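## Task

Get the black supplement bottle and the green supplement bottle upright onto the top of the two-door cabinet beside arm3, with each base fully resting on that top surface. At the end, the tray must be empty, inside the arm1/arm2 room, and away from the wall opening. The drink can has to finish upright on top of the same furniture it starts on. A loaded tray travels along one lane without help, and an empty tray returns along the other lane. The task fails if either supplement bottle or the drink can contacts a roller lane while no gripper holds it. Nothing may count as done if it stays put only because a robot is holding it. Finish by releasing everything and moving the arms away.

## Robot and tools

Setup. Four identical i2rt Big YAM arms, arm1, arm2, arm3 and arm4, each with six revolute joints, a two-finger gripper and a wrist camera. arm1 and arm2 share one room; arm3 and arm4 share another, linked through a wall opening by two roller lanes that carry a tray (loaded tray goes one way by itself, empty tray comes back on the other lane). Fixed cameras: cam_arm1_arm2 and cam_arm3_arm4. Wrist cameras: arm1_cam_wrist to arm4_cam_wrist. With joints 1 and 6 at zero and the hand level facing forward, the wrist camera rides above the hand looking at the fingertips. Reach is roughly 1.0 m from the joint1 axis.

Frames. One shared scene frame, origin on the floor, +z up. The hand point is halfway between the fingertips; the hand z axis runs along the fingers and the fingers close along hand y. Camera calibration (K, distortion, T_world_to_cam in metres) is given per camera; fixed cameras can be off by a couple of degrees and millimetres, and wrist camera poses inherit joint reading errors.

execute_actions. Arguments: actions, a list holding exactly one action or nothing; cameras, an optional list of camera names (omitted, null or ["all"] gives every camera, [] gives none). The single action is an object keyed by robot name ("arm1".."arm4"); each present robot gets {"joints": {...}}, with a separate object per arm. Inside, keys are joint names and values are absolute targets (not offsets), in radians for joints and metres for the gripper:
- joint1_rad: -2.879 to 2.879 (tolerance 0.045). Base yaw; positive is counter-clockwise seen from above; 0 points the arm the way its foot faces.
- joint2_rad: 0 to 3.141 (tol 0.14). Shoulder; 0 has the upper arm lying back roughly level, increasing lifts it up then forward.
- joint3_rad: 0 to 3.019 (tol 0.09). Elbow; 0 is fully folded, increasing opens it.
- joint4_rad: -1.692 to 1.57 (tol 0.055). Hand pitch; positive tilts fingers up.
- joint5_rad: -1.57 to 1.57 (tol 0.03). Sideways swing; positive toward the arm's right.
- joint6_rad: -2.094 to 2.094 (tol 0.035). Roll; positive is clockwise viewed from behind the hand.
- gripper_m: 0 to 0.093 (tol 0.003), the fingertip gap. Grip force is about 50-62 N per pad, lower on some grippers.
All listed motions start together and may finish at different times; an action runs at most 15 s. Joints move at different speeds, so the hand can sweep an unexpected path. Any unknown key or out-of-range number rejects the whole call and nothing moves. An empty actions list just reports state and images. Omitted joints or arms may keep pushing toward older targets.

Result lines. Each call returns every robot's state plus images; the pictures line lists cameras in image order. joint_positions gives current angles. joint_status tells how each commanded motion ended: done; off_target (stopped short, may still push); contact_stop or time_out (target dropped, joint holds where it stopped, though a timed-out joint may keep a target within 0.375, 0.375, 0.113, 0.225, 0.075, 0.3 rad of its position and continue pushing); not_followed (a self/inter-arm collision check blocked that arm's joint targets; the gripper part still runs, and the blocked targets may be retried on later actions). A joint command not followed line, often with a cause line, explains this. on_its_own lists what the robot is doing that this call did not command; held at is the target, not the position. To relieve a pushing joint, command its reported position. Tiny target changes may produce no motion. A joint carrying a load may sag. MOTOR HOT appears from 85 °C; at 100 °C an OVER-TEMPERATURE FAULT drops the whole arm and its gripper until cool, and named keys show limit_stop_at_motor_heat (resend the target). If a result reports a stop, the remaining execute_actions, wait and finished_scene calls in that reply are skipped.

wait: seconds from 0 to 10; no new commands, returns the same report as an empty action.

zoom_image: camera (one of the six names) and region [x0, y0, x1, y1] in pixels of that camera's latest full image, origin top-left, at most 504x504. Images are 896x504.

finished_scene: scene (1 or 2). Ends that scene for good after the last command is held, reports success, and starts the next scene with its task. Check the goal is met and stable first.

Cautions. The arms do not stop on contact and can push hard; sustained pushing or holding heats motors. A hard squeeze between two arms fails the run; the clearance check ignores fingers, gripper housings and wrist cameras and can react late. Arms act independently. Never let the bottles or the can rest on a roller lane unheld, never push things off the work area or onto the floor, and avoid drops, slips and slams. Loose objects may occasionally be nudged. The simulation runs on while you think, holding your last command. Release and retract all arms before ending.

Each tool is called after ">>>" in YAML: its name, and indented under it one key for each argument.

## Session

I'll start by looking at the current state.

>>> execute_actions:
  actions: []

Scene clock: 0.00 s.
Motor temperatures (°C, as the motors report them): arm1=[21 23 23 20 21 20] | arm2=[23 20 21 19 20 20] | arm3=[20 23 21 20 20 23] | arm4=[23 21 24 22 21 20]
arm1.joint_positions: joint1_rad=+0.075 joint2_rad=+0.550 joint3_rad=+1.400 joint4_rad=-1.302 joint5_rad=-0.099 joint6_rad=+0.486 gripper_m=+0.095
arm1.joint_status: not commanded
arm1.hand: x=-1.2234 y=-0.3896 z=+1.4854 quat_wxyz=(-0.225, +0.486, -0.697, -0.477) (m; scene frame)
arm2.joint_positions: joint1_rad=-0.129 joint2_rad=+0.506 joint3_rad=+1.583 joint4_rad=-1.604 joint5_rad=-0.126 joint6_rad=-0.731 gripper_m=+0.095
arm2.joint_status: not commanded
arm2.hand: x=-1.6257 y=+0.1430 z=+1.5376 quat_wxyz=(-0.475, +0.299, -0.813, +0.153) (m; scene frame)
arm3.joint_positions: joint1_rad=+0.386 joint2_rad=+0.372 joint3_rad=+1.426 joint4_rad=-1.152 joint5_rad=+0.029 joint6_rad=-0.053 gripper_m=+0.094
arm3.joint_status: not commanded
arm3.hand: x=+1.1094 y=-0.4810 z=+1.5934 quat_wxyz=(-0.386, +0.629, -0.393, -0.549) (m; scene frame)
arm4.joint_positions: joint1_rad=-0.320 joint2_rad=+0.407 joint3_rad=+1.307 joint4_rad=-1.609 joint5_rad=-0.201 joint6_rad=+0.245 gripper_m=+0.094
arm4.joint_status: not commanded
arm4.hand: x=+1.6317 y=+0.1340 z=+1.3611 quat_wxyz=(+0.074, +0.877, -0.212, -0.426) (m; scene frame)
pictures: arm1_cam_wrist, arm2_cam_wrist, arm3_cam_wrist, arm4_cam_wrist, cam_arm1_arm2, cam_arm3_arm4
Images, in order (width x height): arm1_cam_wrist 896x504, arm2_cam_wrist 896x504, arm3_cam_wrist 896x504, arm4_cam_wrist 896x504, cam_arm1_arm2 896x504, cam_arm3_arm4 896x504.

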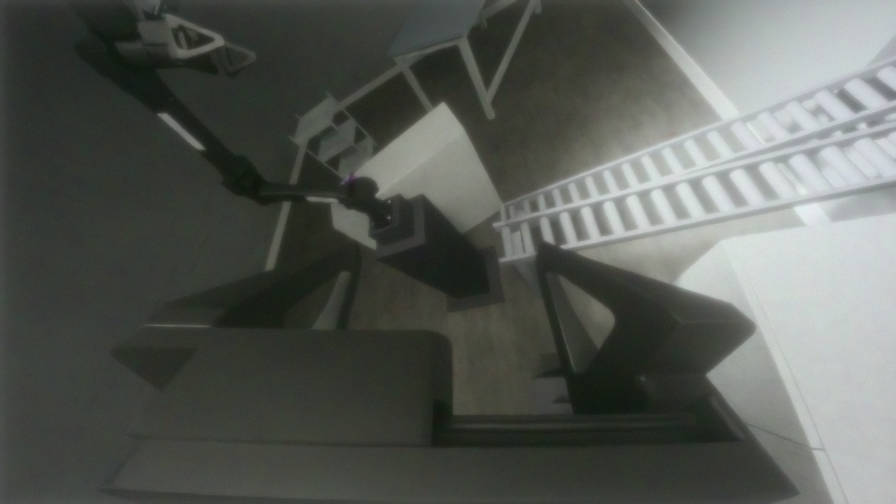

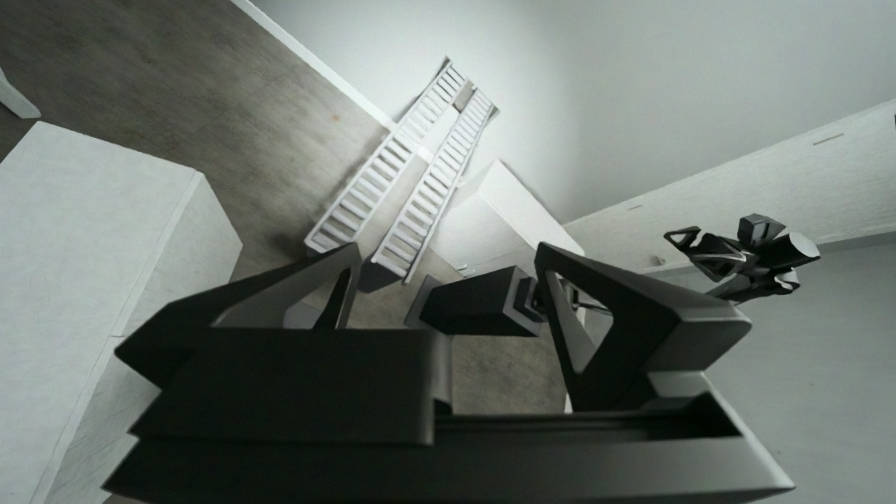

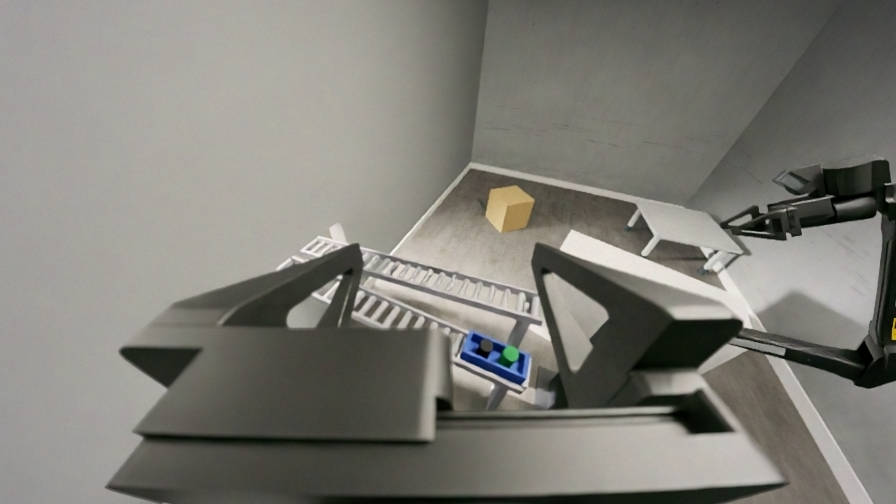

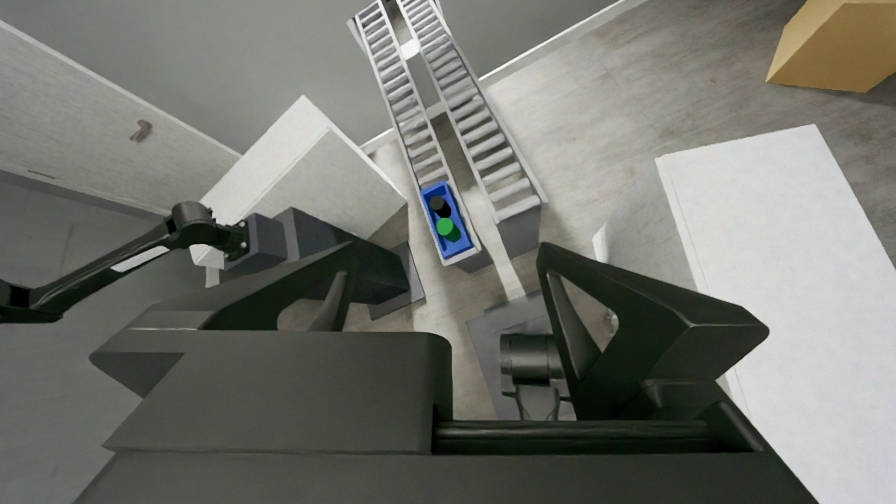

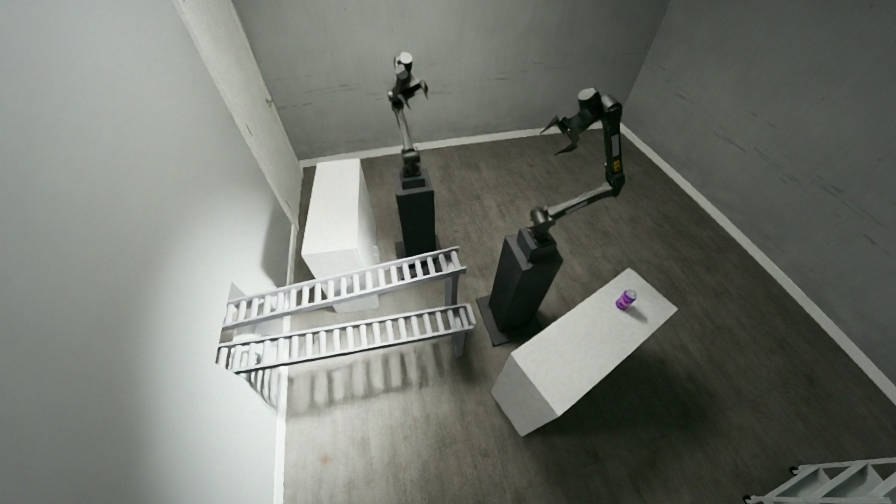

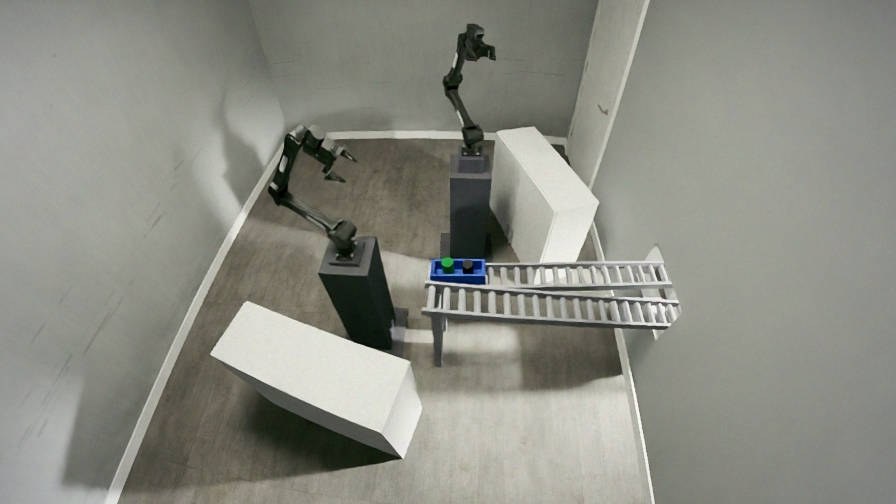

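>>> zoom_image:
  camera: "cam_arm3_arm4"
  region: [400, 220, 560, 310]

>>> zoom_image:
  camera: "cam_arm3_arm4"
  region: [300, 100, 700, 380]

>>> zoom_image:
  camera: "arm4_cam_wrist"
  region: [380, 150, 560, 290]

>>> zoom_image:
  camera: "arm3_cam_wrist"
  region: [420, 290, 580, 410]

Region (400, 220, 560, 310) of cam_arm3_arm4's 896x504 image, scaled by 3.150, with more detail than that image has; it fills the top 284 rows of this view, and the rest is white.

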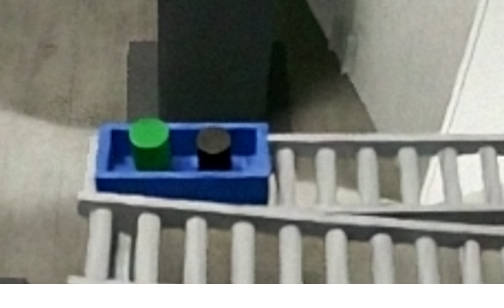

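Region (300, 100, 700, 380) of cam_arm3_arm4's 896x504 image, scaled by 1.260, with more detail than that image has; it fills the top 353 rows of this view, and the rest is white.

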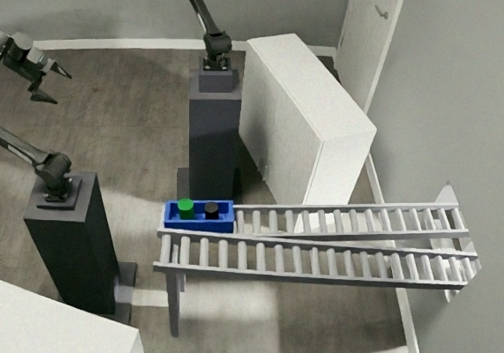

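Region (380, 150, 560, 290) of arm4_cam_wrist's 896x504 image, scaled by 2.800, with more detail than that image has.

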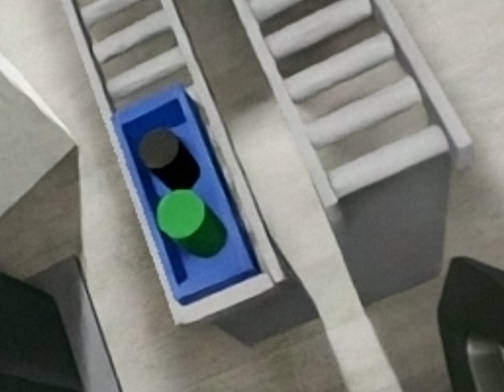

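Region (420, 290, 580, 410) of arm3_cam_wrist's 896x504 image, scaled by 3.150, with more detail than that image has; it fills the top 378 rows of this view, and the rest is white.

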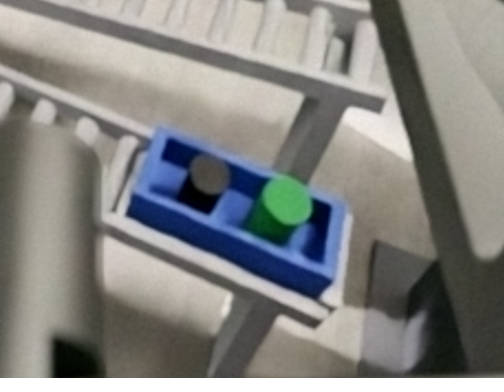

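>>> zoom_image:
  camera: "cam_arm3_arm4"
  region: [430, 110, 630, 300]

>>> zoom_image:
  camera: "cam_arm3_arm4"
  region: [300, 200, 500, 390]

>>> zoom_image:
  camera: "cam_arm3_arm4"
  region: [400, 10, 560, 200]

Region (430, 110, 630, 300) of cam_arm3_arm4's 896x504 image, scaled by 2.520, with more detail than that image has; it fills the top 479 rows of this view, and the rest is white.

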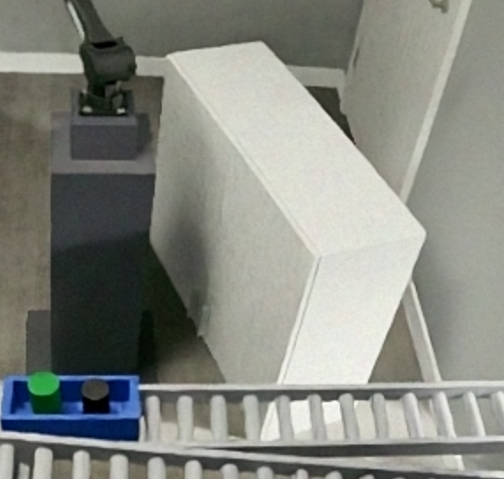

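Region (300, 200, 500, 390) of cam_arm3_arm4's 896x504 image, scaled by 2.520, with more detail than that image has; it fills the top 479 rows of this view, and the rest is white.

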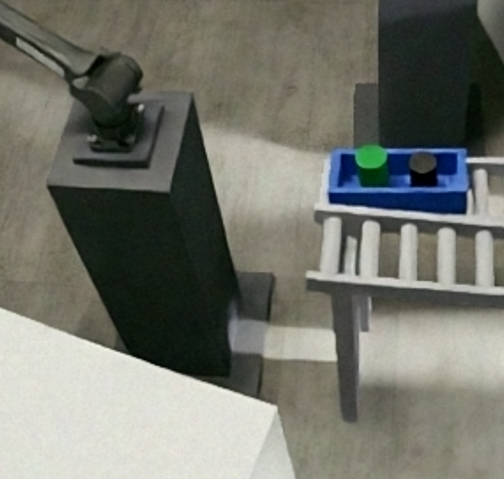

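Region (400, 10, 560, 200) of cam_arm3_arm4's 896x504 image, scaled by 2.653, with more detail than that image has; it fills the left 424 columns of this view, and the rest is white.

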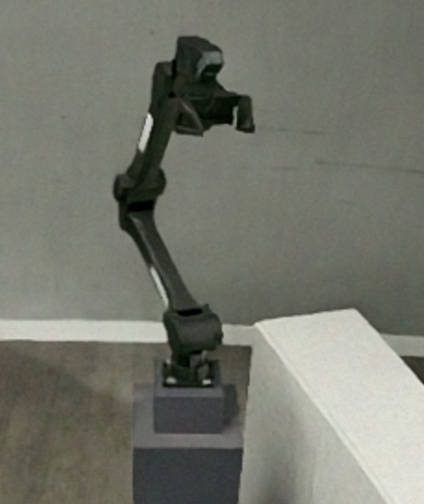

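>>> execute_actions:
  actions:
    - {"arm1": {"joints": {"joint4_rad": -0.4}}, "arm2": {"joints": {"joint3_rad": 2.2}}, "arm3": {"joints": {"joint1_rad": -0.235, "joint2_rad": 2.0, "joint3_rad": 1.5, "joint4_rad": -1.05, "joint5_rad": 0.0, "joint6_rad": -0.19}}, "arm4": {"joints": {"joint5_rad": 0.3}}}

Scene clock: 121.87 s.
Motor temperatures (°C, as the motors report them): arm1=[21 23 27 20 21 20] | arm2=[23 20 23 19 20 20] | arm3=[20 24 24 20 20 23] | arm4=[23 22 29 22 21 20]
arm1.joint_positions: joint1_rad=+0.075 joint2_rad=+0.550 joint3_rad=+1.400 joint4_rad=-0.423 joint5_rad=-0.099 joint6_rad=+0.486 gripper_m=+0.095
arm1.joint_status: all done
arm1.hand: x=-1.2263 y=-0.3851 z=+1.6937 quat_wxyz=(-0.388, +0.335, -0.432, -0.742) (m; scene frame)
arm2.joint_positions: joint1_rad=-0.129 joint2_rad=+0.504 joint3_rad=+2.203 joint4_rad=-1.604 joint5_rad=-0.126 joint6_rad=-0.731 gripper_m=+0.095
arm2.joint_status: all done
arm2.hand: x=-1.8227 y=+0.1642 z=+1.7260 quat_wxyz=(-0.691, +0.255, -0.624, +0.261) (m; scene frame)
arm3.joint_positions: joint1_rad=-0.234 joint2_rad=+2.019 joint3_rad=+1.483 joint4_rad=-1.052 joint5_rad=+0.000 joint6_rad=-0.180 gripper_m=+0.094
arm3.joint_status: all done
arm3.hand: x=+1.2666 y=-0.0395 z=+0.9544 quat_wxyz=(+0.008, +0.702, -0.712, +0.005) (m; scene frame)
arm4.joint_positions: joint1_rad=-0.320 joint2_rad=+0.407 joint3_rad=+1.307 joint4_rad=-1.609 joint5_rad=+0.298 joint6_rad=+0.245 gripper_m=+0.094
arm4.joint_status: all done
arm4.hand: x=+1.6616 y=+0.2133 z=+1.3638 quat_wxyz=(-0.151, +0.842, -0.311, -0.415) (m; scene frame)
pictures: arm1_cam_wrist, arm2_cam_wrist, arm3_cam_wrist, arm4_cam_wrist, cam_arm1_arm2, cam_arm3_arm4
camera_calibration (this result's frames):
arm1_cam_wrist: T_world_to_cam=[[0.86142, 0.336458, -0.380462, 1.83487], [-0.288072, -0.293277, -0.911594, 1.08298], [-0.418294, 0.894866, -0.15571, 0.221188], [0, 0, 0, 1]] pos_world=[-1.1761, -0.49768, 1.71978]
arm2_cam_wrist: T_world_to_cam=[[-0.0171536, -0.731424, 0.681707, -1.08521], [-0.530081, -0.57145, -0.626465, 0.213988], [0.847774, -0.372106, -0.377912, 2.38157], [0, 0, 0, 1]] pos_world=[-1.92422, 0.214732, 1.77388]
arm3_cam_wrist: T_world_to_cam=[[0.999867, -0.0103098, 0.0126055, -1.27947], [-0.0157788, -0.804791, 0.593349, -0.568031], [0.00402748, -0.593469, -0.804847, 0.863693], [0, 0, 0, 1]] pos_world=[1.26686, 0.0422385, 1.04831]
arm4_cam_wrist: T_world_to_cam=[[0.636968, 0.770872, -0.00532603, -1.21642], [0.738768, -0.612385, -0.281435, -0.706433], [-0.220212, 0.175331, -0.959565, 1.76586], [0, 0, 0, 1]] pos_world=[1.68558, 0.195489, 1.48916]
Images, in order (width x height): arm1_cam_wrist 896x504, arm2_cam_wrist 896x504, arm3_cam_wrist 896x504, arm4_cam_wrist 896x504, cam_arm1_arm2 896x504, cam_arm3_arm4 896x504.

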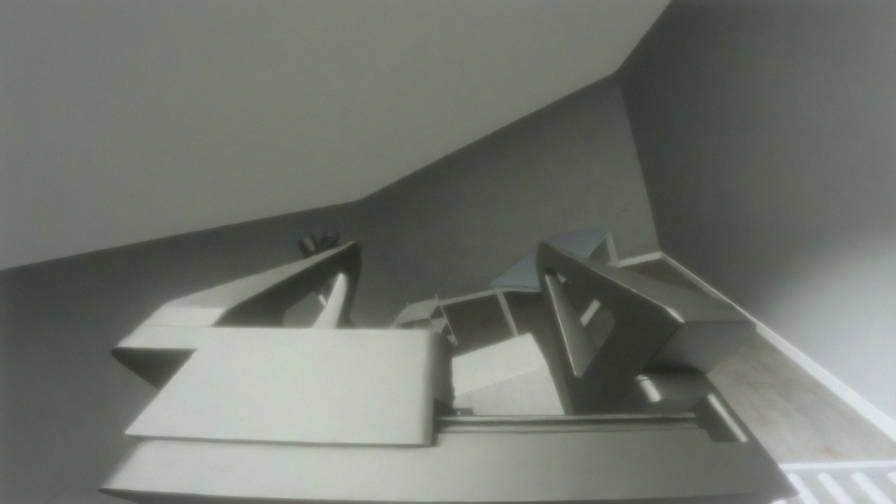

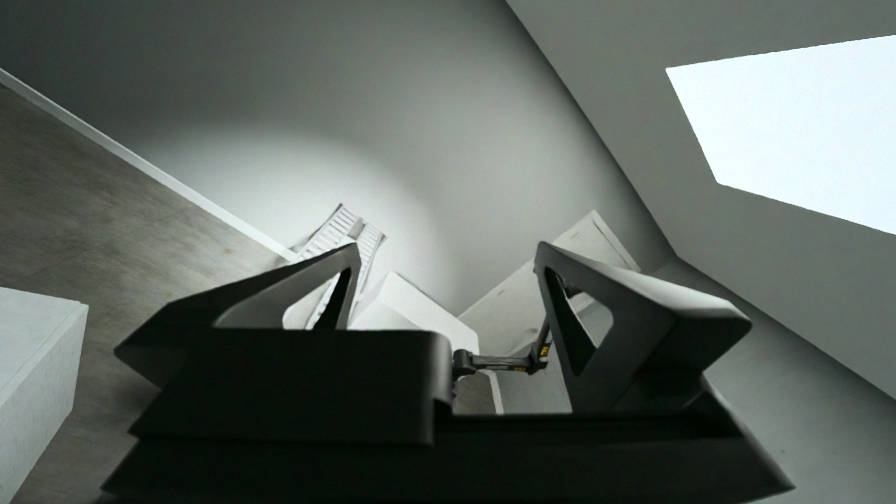

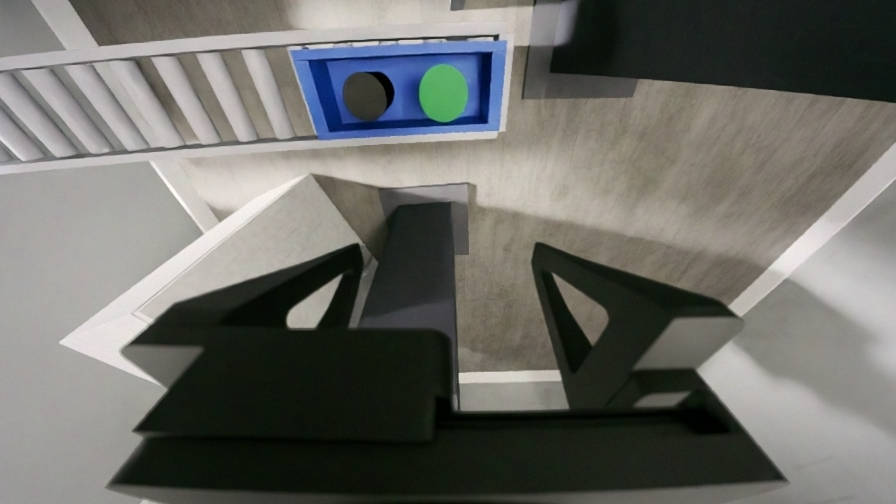

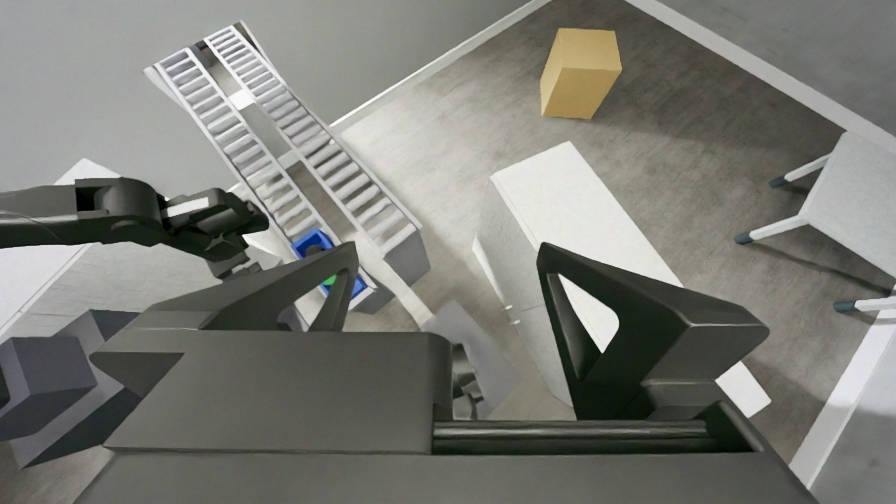

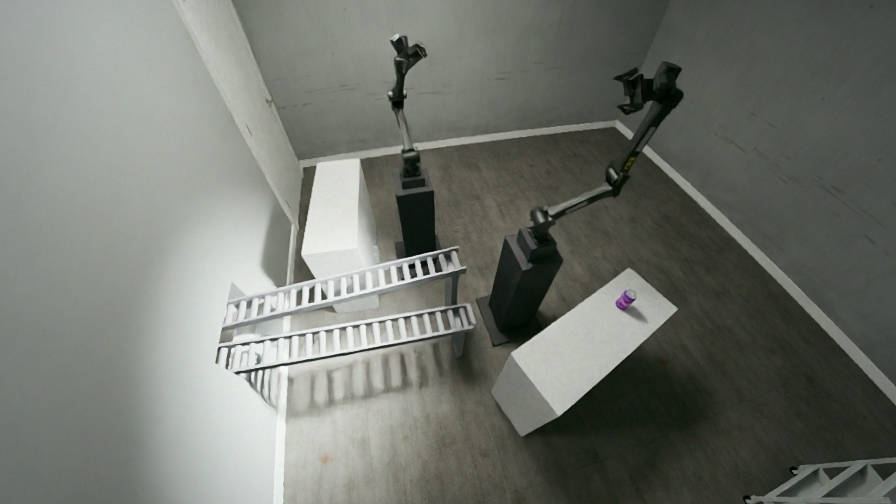

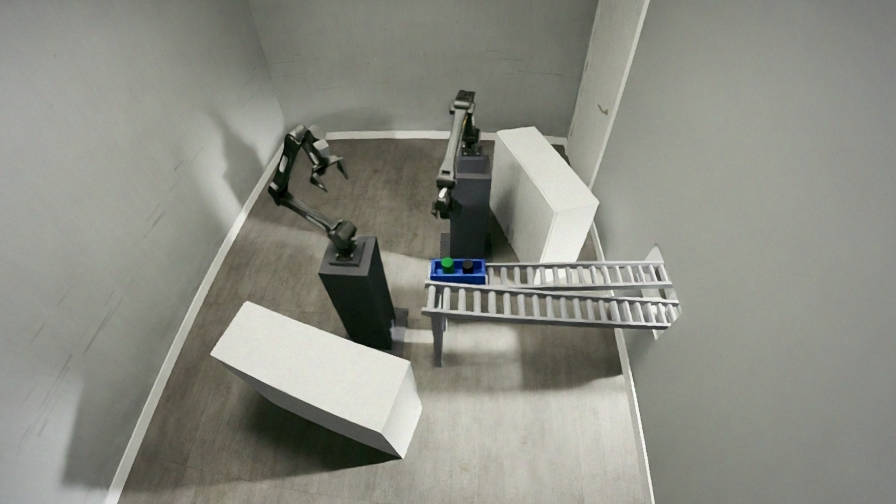

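>>> zoom_image:
  camera: "arm3_cam_wrist"
  region: [270, 20, 540, 160]

>>> zoom_image:
  camera: "cam_arm3_arm4"
  region: [400, 160, 520, 300]

Region (270, 20, 540, 160) of arm3_cam_wrist's 896x504 image, scaled by 1.867, with more detail than that image has; it fills the top 261 rows of this view, and the rest is white.

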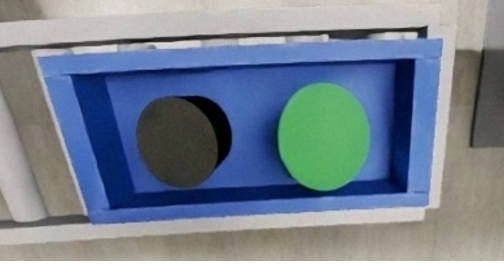

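Region (400, 160, 520, 300) of cam_arm3_arm4's 896x504 image, scaled by 3.600, with more detail than that image has; it fills the left 432 columns of this view, and the rest is white.

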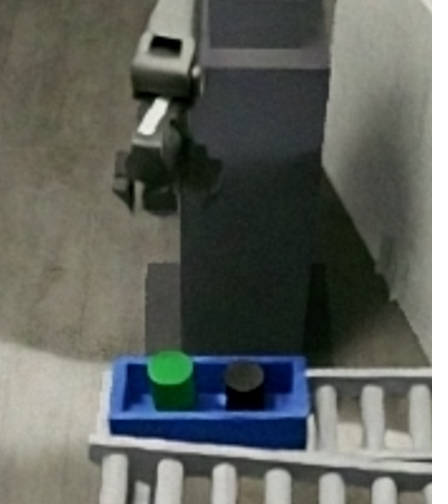

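>>> execute_actions:
  actions:
    - {"arm3": {"joints": {"joint1_rad": -0.234, "joint2_rad": 2.51, "joint3_rad": 1.745, "joint4_rad": -0.765, "joint5_rad": -0.06, "joint6_rad": -0.20}}, "arm4": {"joints": {"joint1_rad": -0.45, "joint2_rad": 1.2, "joint3_rad": 0.9, "joint4_rad": -0.9, "joint5_rad": 0.0, "joint6_rad": 0.0}}}
  cameras: ["arm3_cam_wrist", "arm4_cam_wrist", "cam_arm3_arm4"]

Scene clock: 243.47 s.
Motor temperatures (°C, as the motors report them): arm1=[21 23 28 20 21 20] | arm2=[23 22 21 19 20 20] | arm3=[20 27 26 20 20 23] | arm4=[23 22 31 22 21 20]
arm1.joint_positions: joint1_rad=+0.075 joint2_rad=+0.550 joint3_rad=+1.400 joint4_rad=-0.423 joint5_rad=-0.099 joint6_rad=+0.486 gripper_m=+0.095
arm1.joint_status: not commanded
arm1.hand: x=-1.2263 y=-0.3851 z=+1.6937 quat_wxyz=(-0.388, +0.335, -0.432, -0.742) (m; scene frame)
arm2.joint_positions: joint1_rad=-0.129 joint2_rad=+0.504 joint3_rad=+2.203 joint4_rad=-1.604 joint5_rad=-0.126 joint6_rad=-0.731 gripper_m=+0.095
arm2.joint_status: not commanded
arm2.hand: x=-1.8227 y=+0.1642 z=+1.7260 quat_wxyz=(-0.691, +0.255, -0.624, +0.261) (m; scene frame)
arm3.joint_positions: joint1_rad=-0.234 joint2_rad=+2.527 joint3_rad=+1.717 joint4_rad=-0.771 joint5_rad=-0.058 joint6_rad=-0.190 gripper_m=+0.094
arm3.joint_status: all done
arm3.hand: x=+1.2682 y=+0.0211 z=+0.7243 quat_wxyz=(+0.021, +0.706, -0.708, -0.021) (m; scene frame)
arm4.joint_positions: joint1_rad=-0.443 joint2_rad=+1.192 joint3_rad=+0.887 joint4_rad=-0.912 joint5_rad=+0.003 joint6_rad=+0.009 gripper_m=+0.094
arm4.joint_status: all done
arm4.hand: x=+1.3984 y=+0.3000 z=+1.0431 quat_wxyz=(-0.041, +0.958, -0.222, -0.179) (m; scene frame)
pictures: arm3_cam_wrist, arm4_cam_wrist, cam_arm3_arm4
camera_calibration (this result's frames):
arm3_cam_wrist: T_world_to_cam=[[0.99909, -0.000621816, -0.0426484, -1.23675], [0.0241585, -0.815794, 0.577837, -0.421882], [-0.0351516, -0.578342, -0.815037, 0.771181], [0, 0, 0, 1]] pos_world=[1.27293, 0.101068, 0.819574]
arm4_cam_wrist: T_world_to_cam=[[0.427959, 0.903726, -0.0114351, -0.858533], [0.874769, -0.410999, 0.256628, -1.36103], [0.227222, -0.11983, -0.966443, 0.85498], [0, 0, 0, 1]] pos_world=[1.36374, 0.318946, 1.16575]
Images, in order (width x height): arm3_cam_wrist 896x504, arm4_cam_wrist 896x504, cam_arm3_arm4 896x504.

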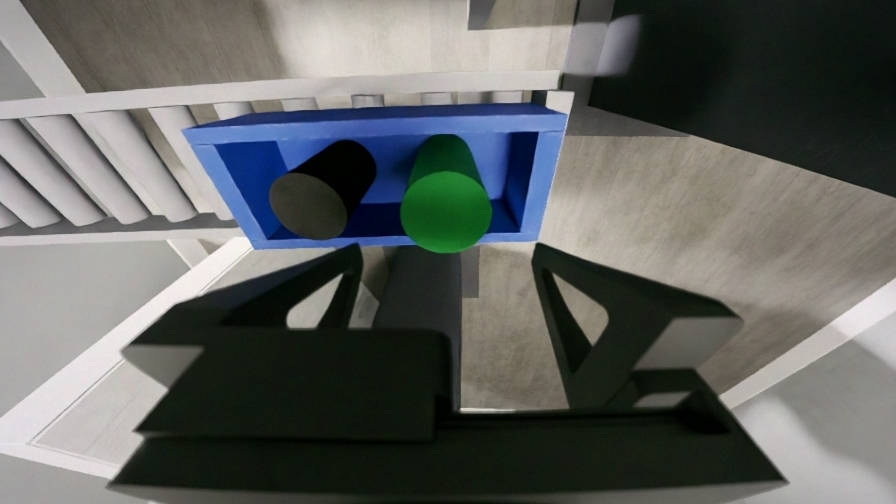

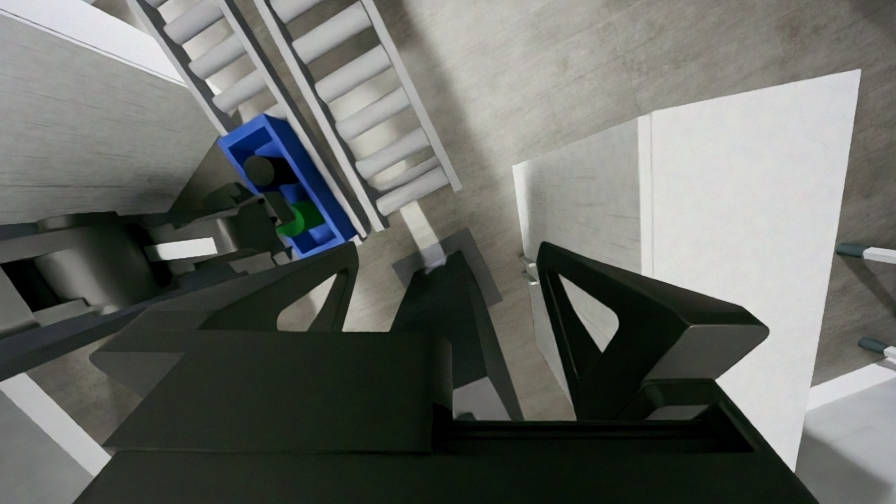

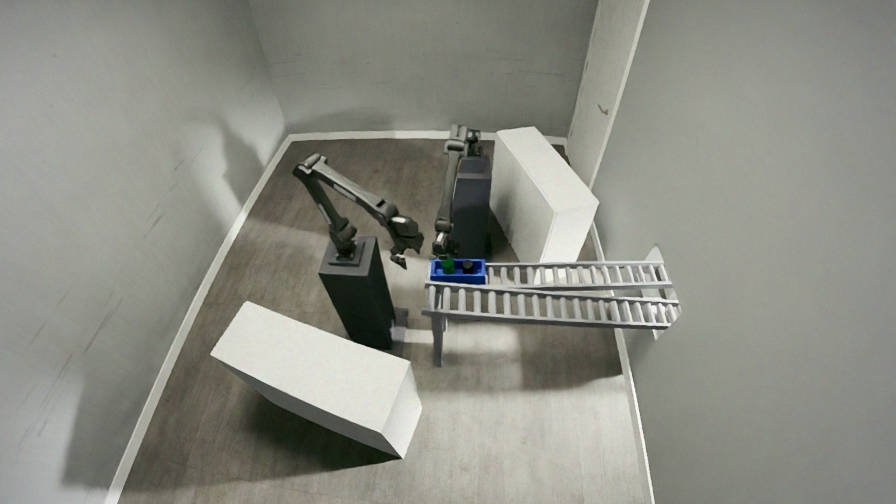

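>>> zoom_image:
  camera: "arm3_cam_wrist"
  region: [340, 120, 560, 290]

Region (340, 120, 560, 290) of arm3_cam_wrist's 896x504 image, scaled by 2.291, with more detail than that image has; it fills the top 389 rows of this view, and the rest is white.

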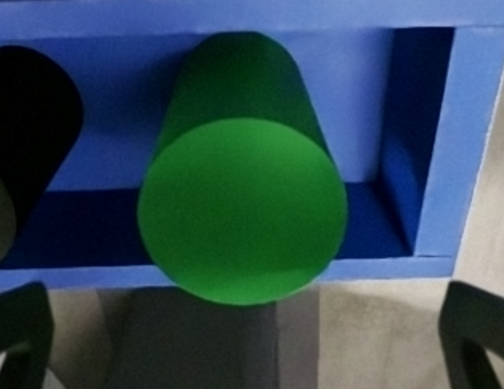

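>>> execute_actions:
  actions:
    - {"arm3": {"joints": {"joint1_rad": -0.219, "joint2_rad": 2.64, "joint3_rad": 1.877, "joint4_rad": -0.654}}}
  cameras: []

>>> execute_actions:
  actions:
    - {"arm3": {"joints": {"joint2_rad": 2.747}}}
  cameras: ["arm3_cam_wrist", "arm4_cam_wrist", "cam_arm3_arm4"]

Scene clock: 303.57 s.
Motor temperatures (°C, as the motors report them): arm1=[21 23 29 20 21 20] | arm2=[23 22 21 19 20 20] | arm3=[20 29 26 20 20 23] | arm4=[23 22 34 22 21 20]
arm1.joint_positions: joint1_rad=+0.075 joint2_rad=+0.550 joint3_rad=+1.400 joint4_rad=-0.423 joint5_rad=-0.099 joint6_rad=+0.486 gripper_m=+0.095
arm1.joint_status: not commanded
arm1.hand: x=-1.2263 y=-0.3851 z=+1.6937 quat_wxyz=(-0.388, +0.335, -0.432, -0.742) (m; scene frame)
arm2.joint_positions: joint1_rad=-0.129 joint2_rad=+0.504 joint3_rad=+2.203 joint4_rad=-1.604 joint5_rad=-0.126 joint6_rad=-0.731 gripper_m=+0.095
arm2.joint_status: not commanded
arm2.hand: x=-1.8227 y=+0.1642 z=+1.7260 quat_wxyz=(-0.691, +0.255, -0.624, +0.261) (m; scene frame)
arm3.joint_positions: joint1_rad=-0.230 joint2_rad=+2.653 joint3_rad=+1.842 joint4_rad=-0.661 joint5_rad=-0.058 joint6_rad=-0.190 gripper_m=+0.094
arm3.joint_status: all done
arm3.hand: x=+1.2736 y=+0.0648 z=+0.6802 quat_wxyz=(-0.024, +0.708, -0.704, -0.051) (m; scene frame)
arm4.joint_positions: joint1_rad=-0.443 joint2_rad=+1.192 joint3_rad=+0.887 joint4_rad=-0.912 joint5_rad=+0.003 joint6_rad=+0.009 gripper_m=+0.094
arm4.joint_status: not commanded
arm4.hand: x=+1.3984 y=+0.3000 z=+1.0431 quat_wxyz=(-0.041, +0.958, -0.222, -0.179) (m; scene frame)
pictures: none
No camera images: the call's "cameras" was empty. Leave "cameras" out to get every camera's image.

Scene clock: 304.57 s.
Motor temperatures (°C, as the motors report them): arm1=[21 23 29 20 21 20] | arm2=[23 22 21 19 20 20] | arm3=[20 29 26 20 20 23] | arm4=[23 22 34 22 21 20]
arm1.joint_positions: joint1_rad=+0.075 joint2_rad=+0.550 joint3_rad=+1.400 joint4_rad=-0.423 joint5_rad=-0.099 joint6_rad=+0.486 gripper_m=+0.095
arm1.joint_status: not commanded
arm1.hand: x=-1.2263 y=-0.3851 z=+1.6937 quat_wxyz=(-0.388, +0.335, -0.432, -0.742) (m; scene frame)
arm2.joint_positions: joint1_rad=-0.129 joint2_rad=+0.504 joint3_rad=+2.203 joint4_rad=-1.604 joint5_rad=-0.126 joint6_rad=-0.731 gripper_m=+0.095
arm2.joint_status: not commanded
arm2.hand: x=-1.8227 y=+0.1642 z=+1.7260 quat_wxyz=(-0.691, +0.255, -0.624, +0.261) (m; scene frame)
arm3.joint_positions: joint1_rad=-0.230 joint2_rad=+2.774 joint3_rad=+1.852 joint4_rad=-0.659 joint5_rad=-0.058 joint6_rad=-0.190 gripper_m=+0.094
arm3.joint_status: all done
arm3.hand: x=+1.2646 y=+0.0178 z=+0.6064 quat_wxyz=(+0.022, +0.707, -0.706, -0.021) (m; scene frame)
arm4.joint_positions: joint1_rad=-0.443 joint2_rad=+1.192 joint3_rad=+0.887 joint4_rad=-0.912 joint5_rad=+0.003 joint6_rad=+0.009 gripper_m=+0.094
arm4.joint_status: not commanded
arm4.hand: x=+1.3984 y=+0.3000 z=+1.0431 quat_wxyz=(-0.041, +0.958, -0.222, -0.179) (m; scene frame)
pictures: arm3_cam_wrist, arm4_cam_wrist, cam_arm3_arm4
camera_calibration (this result's frames):
arm3_cam_wrist: T_world_to_cam=[[0.999076, 0.00392029, -0.0428004, -1.23812], [0.0279794, -0.815244, 0.578441, -0.361563], [-0.0326251, -0.579104, -0.814601, 0.669566], [0, 0, 0, 1]] pos_world=[1.26893, 0.0978402, 0.70158]
arm4_cam_wrist: T_world_to_cam=[[0.427959, 0.903726, -0.0114351, -0.858533], [0.874769, -0.410999, 0.256628, -1.36103], [0.227222, -0.11983, -0.966443, 0.85498], [0, 0, 0, 1]] pos_world=[1.36374, 0.318946, 1.16575]
Images, in order (width x height): arm3_cam_wrist 896x504, arm4_cam_wrist 896x504, cam_arm3_arm4 896x504.

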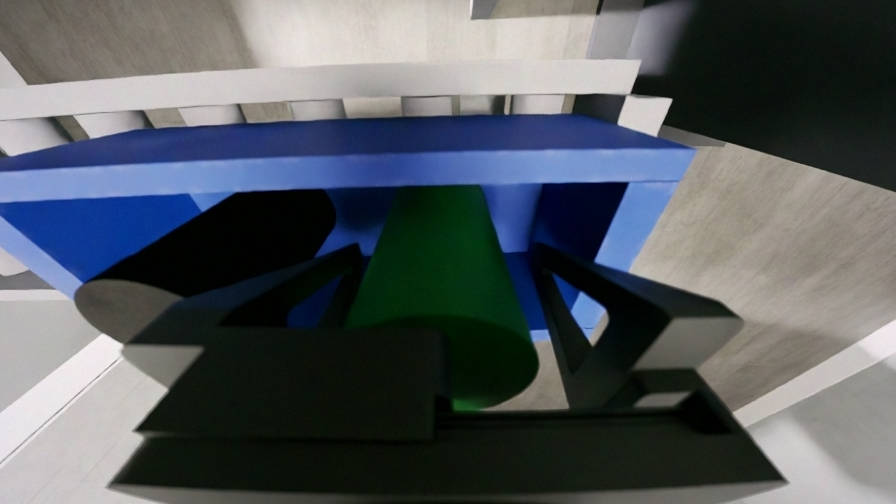

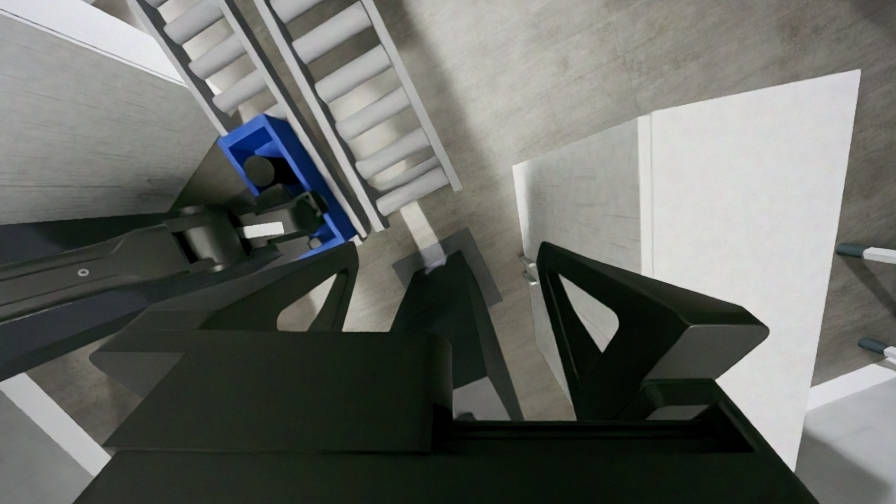

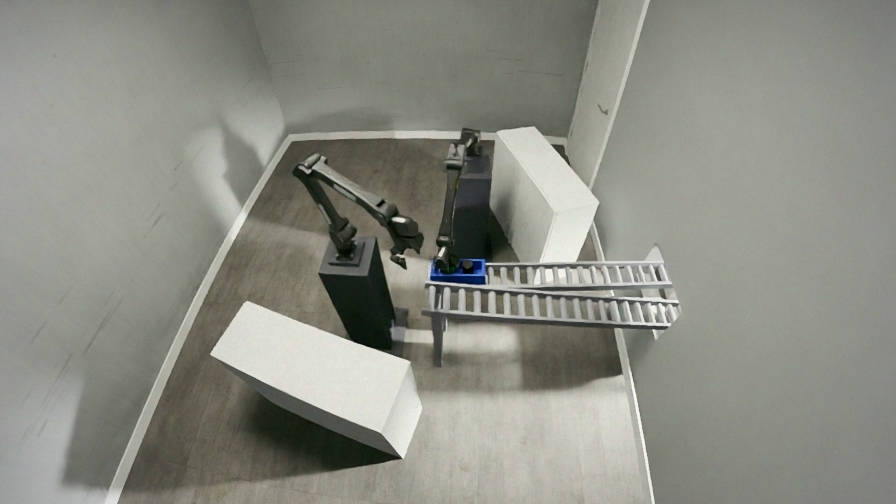

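>>> execute_actions:
  actions:
    - {"arm3": {"joints": {"gripper_m": 0.04}}}
  cameras: ["arm3_cam_wrist"]

Scene clock: 309.10 s.
Motor temperatures (°C, as the motors report them): arm1=[21 23 29 20 21 20] | arm2=[23 22 21 19 20 20] | arm3=[20 29 26 20 20 23] | arm4=[23 22 34 22 21 20]
arm1.joint_positions: joint1_rad=+0.075 joint2_rad=+0.550 joint3_rad=+1.400 joint4_rad=-0.423 joint5_rad=-0.099 joint6_rad=+0.486 gripper_m=+0.095
arm1.joint_status: not commanded
arm1.hand: x=-1.2263 y=-0.3851 z=+1.6937 quat_wxyz=(-0.388, +0.335, -0.432, -0.742) (m; scene frame)
arm2.joint_positions: joint1_rad=-0.129 joint2_rad=+0.504 joint3_rad=+2.203 joint4_rad=-1.604 joint5_rad=-0.126 joint6_rad=-0.731 gripper_m=+0.095
arm2.joint_status: not commanded
arm2.hand: x=-1.8227 y=+0.1642 z=+1.7260 quat_wxyz=(-0.691, +0.255, -0.624, +0.261) (m; scene frame)
arm3.joint_positions: joint1_rad=-0.229 joint2_rad=+2.774 joint3_rad=+1.852 joint4_rad=-0.659 joint5_rad=-0.059 joint6_rad=-0.191 gripper_m=+0.064
arm3.joint_status: gripper_m off_target (ended at +0.064, target +0.040)
arm3.hand: x=+1.2640 y=+0.0180 z=+0.6064 quat_wxyz=(+0.022, +0.708, -0.706, -0.021) (m; scene frame)
arm4.joint_positions: joint1_rad=-0.443 joint2_rad=+1.192 joint3_rad=+0.887 joint4_rad=-0.912 joint5_rad=+0.003 joint6_rad=+0.009 gripper_m=+0.094
arm4.joint_status: not commanded
arm4.hand: x=+1.3984 y=+0.3000 z=+1.0431 quat_wxyz=(-0.041, +0.958, -0.222, -0.179) (m; scene frame)
pictures: arm3_cam_wrist
camera_calibration (this result's frames):
arm3_cam_wrist: T_world_to_cam=[[0.999023, 0.00545681, -0.0438512, -1.23679], [0.0298208, -0.815568, 0.577893, -0.363368], [-0.0326101, -0.578636, -0.814934, 0.669851], [0, 0, 0, 1]] pos_world=[1.26827, 0.0979973, 0.701637]
Images, in order (width x height): arm3_cam_wrist 896x504.

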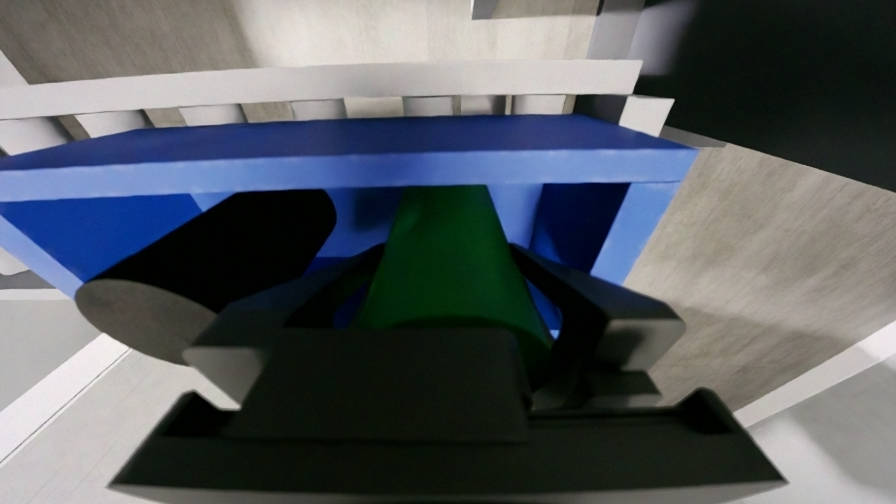

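>>> execute_actions:
  actions:
    - {"arm3": {"joints": {"joint2_rad": 2.671, "joint3_rad": 1.823, "joint4_rad": -0.683}}}
  cameras: ["arm3_cam_wrist"]

Scene clock: 351.40 s.
Motor temperatures (°C, as the motors report them): arm1=[21 23 29 20 21 20] | arm2=[23 22 21 19 20 21] | arm3=[20 30 26 20 20 23] | arm4=[23 22 35 22 21 20]
arm1.joint_positions: joint1_rad=+0.075 joint2_rad=+0.550 joint3_rad=+1.400 joint4_rad=-0.423 joint5_rad=-0.099 joint6_rad=+0.486 gripper_m=+0.095
arm1.joint_status: not commanded
arm1.hand: x=-1.2263 y=-0.3851 z=+1.6937 quat_wxyz=(-0.388, +0.335, -0.432, -0.742) (m; scene frame)
arm2.joint_positions: joint1_rad=-0.129 joint2_rad=+0.504 joint3_rad=+2.203 joint4_rad=-1.604 joint5_rad=-0.126 joint6_rad=-0.731 gripper_m=+0.095
arm2.joint_status: not commanded
arm2.hand: x=-1.8227 y=+0.1642 z=+1.7260 quat_wxyz=(-0.691, +0.255, -0.624, +0.261) (m; scene frame)
arm3.joint_positions: joint1_rad=-0.229 joint2_rad=+2.708 joint3_rad=+1.811 joint4_rad=-0.679 joint5_rad=-0.059 joint6_rad=-0.191 gripper_m=+0.064
arm3.joint_status: all done
arm3.hand: x=+1.2645 y=+0.0210 z=+0.6368 quat_wxyz=(+0.020, +0.708, -0.706, -0.023) (m; scene frame)
arm4.joint_positions: joint1_rad=-0.443 joint2_rad=+1.192 joint3_rad=+0.887 joint4_rad=-0.912 joint5_rad=+0.003 joint6_rad=+0.009 gripper_m=+0.094
arm4.joint_status: not commanded
arm4.hand: x=+1.3984 y=+0.3000 z=+1.0431 quat_wxyz=(-0.041, +0.958, -0.222, -0.179) (m; scene frame)
pictures: arm3_cam_wrist
camera_calibration (this result's frames):
arm3_cam_wrist: T_world_to_cam=[[0.99906, 0.00564941, -0.0429739, -1.23668], [0.0293272, -0.818159, 0.574244, -0.3755], [-0.0319153, -0.574965, -0.817555, 0.697116], [0, 0, 0, 1]] pos_world=[1.26878, 0.100585, 0.732415]
Images, in order (width x height): arm3_cam_wrist 896x504.

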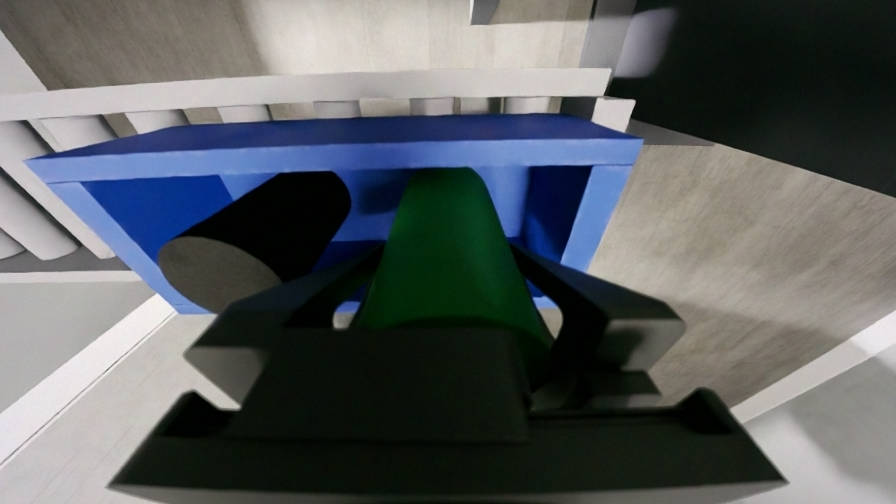

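>>> execute_actions:
  actions:
    - {"arm3": {"joints": {"joint2_rad": 2.529, "joint3_rad": 1.736, "joint4_rad": -0.741}}}
  cameras: ["arm3_cam_wrist", "cam_arm3_arm4"]

Scene clock: 367.80 s.
Motor temperatures (°C, as the motors report them): arm1=[21 23 29 20 21 20] | arm2=[23 22 21 19 20 21] | arm3=[20 30 25 20 20 23] | arm4=[23 22 36 22 21 20]
arm1.joint_positions: joint1_rad=+0.075 joint2_rad=+0.550 joint3_rad=+1.400 joint4_rad=-0.423 joint5_rad=-0.099 joint6_rad=+0.486 gripper_m=+0.095
arm1.joint_status: not commanded
arm1.hand: x=-1.2263 y=-0.3851 z=+1.6937 quat_wxyz=(-0.388, +0.335, -0.432, -0.742) (m; scene frame)
arm2.joint_positions: joint1_rad=-0.129 joint2_rad=+0.504 joint3_rad=+2.203 joint4_rad=-1.604 joint5_rad=-0.126 joint6_rad=-0.731 gripper_m=+0.095
arm2.joint_status: not commanded
arm2.hand: x=-1.8227 y=+0.1642 z=+1.7260 quat_wxyz=(-0.691, +0.255, -0.624, +0.261) (m; scene frame)
arm3.joint_positions: joint1_rad=-0.229 joint2_rad=+2.547 joint3_rad=+1.723 joint4_rad=-0.736 joint5_rad=-0.060 joint6_rad=-0.191 gripper_m=+0.064
arm3.joint_status: all done
arm3.hand: x=+1.2651 y=+0.0258 z=+0.7136 quat_wxyz=(+0.014, +0.708, -0.705, -0.028) (m; scene frame)
arm4.joint_positions: joint1_rad=-0.443 joint2_rad=+1.192 joint3_rad=+0.887 joint4_rad=-0.912 joint5_rad=+0.003 joint6_rad=+0.009 gripper_m=+0.094
arm4.joint_status: not commanded
arm4.hand: x=+1.3984 y=+0.3000 z=+1.0431 quat_wxyz=(-0.041, +0.958, -0.222, -0.179) (m; scene frame)
pictures: arm3_cam_wrist, cam_arm3_arm4
camera_calibration (this result's frames):
arm3_cam_wrist: T_world_to_cam=[[0.999136, 0.00669213, -0.0410191, -1.23543], [0.0285792, -0.827206, 0.561172, -0.405178], [-0.0301758, -0.561859, -0.826682, 0.76664], [0, 0, 0, 1]] pos_world=[1.26907, 0.103845, 0.810466]
Images, in order (width x height): arm3_cam_wrist 896x504, cam_arm3_arm4 896x504.

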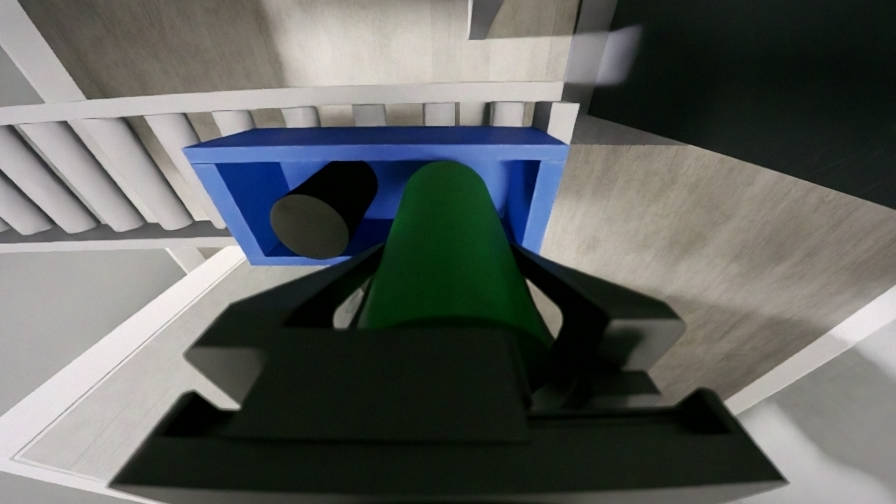

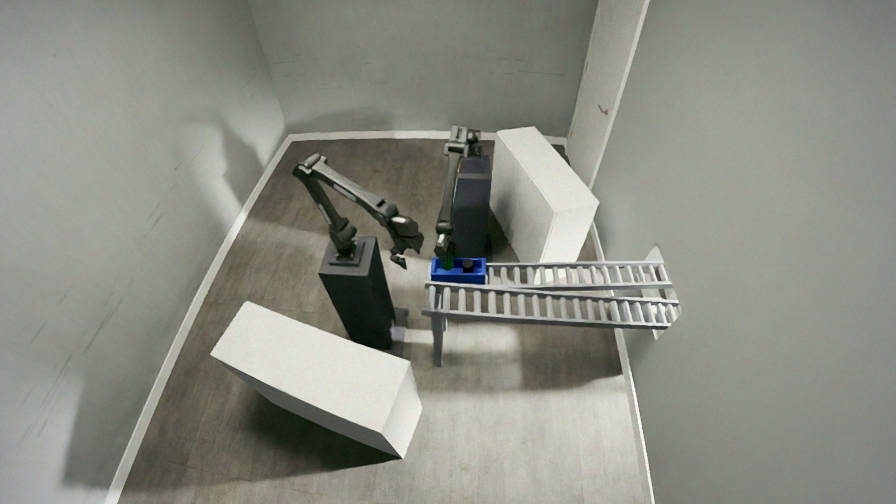

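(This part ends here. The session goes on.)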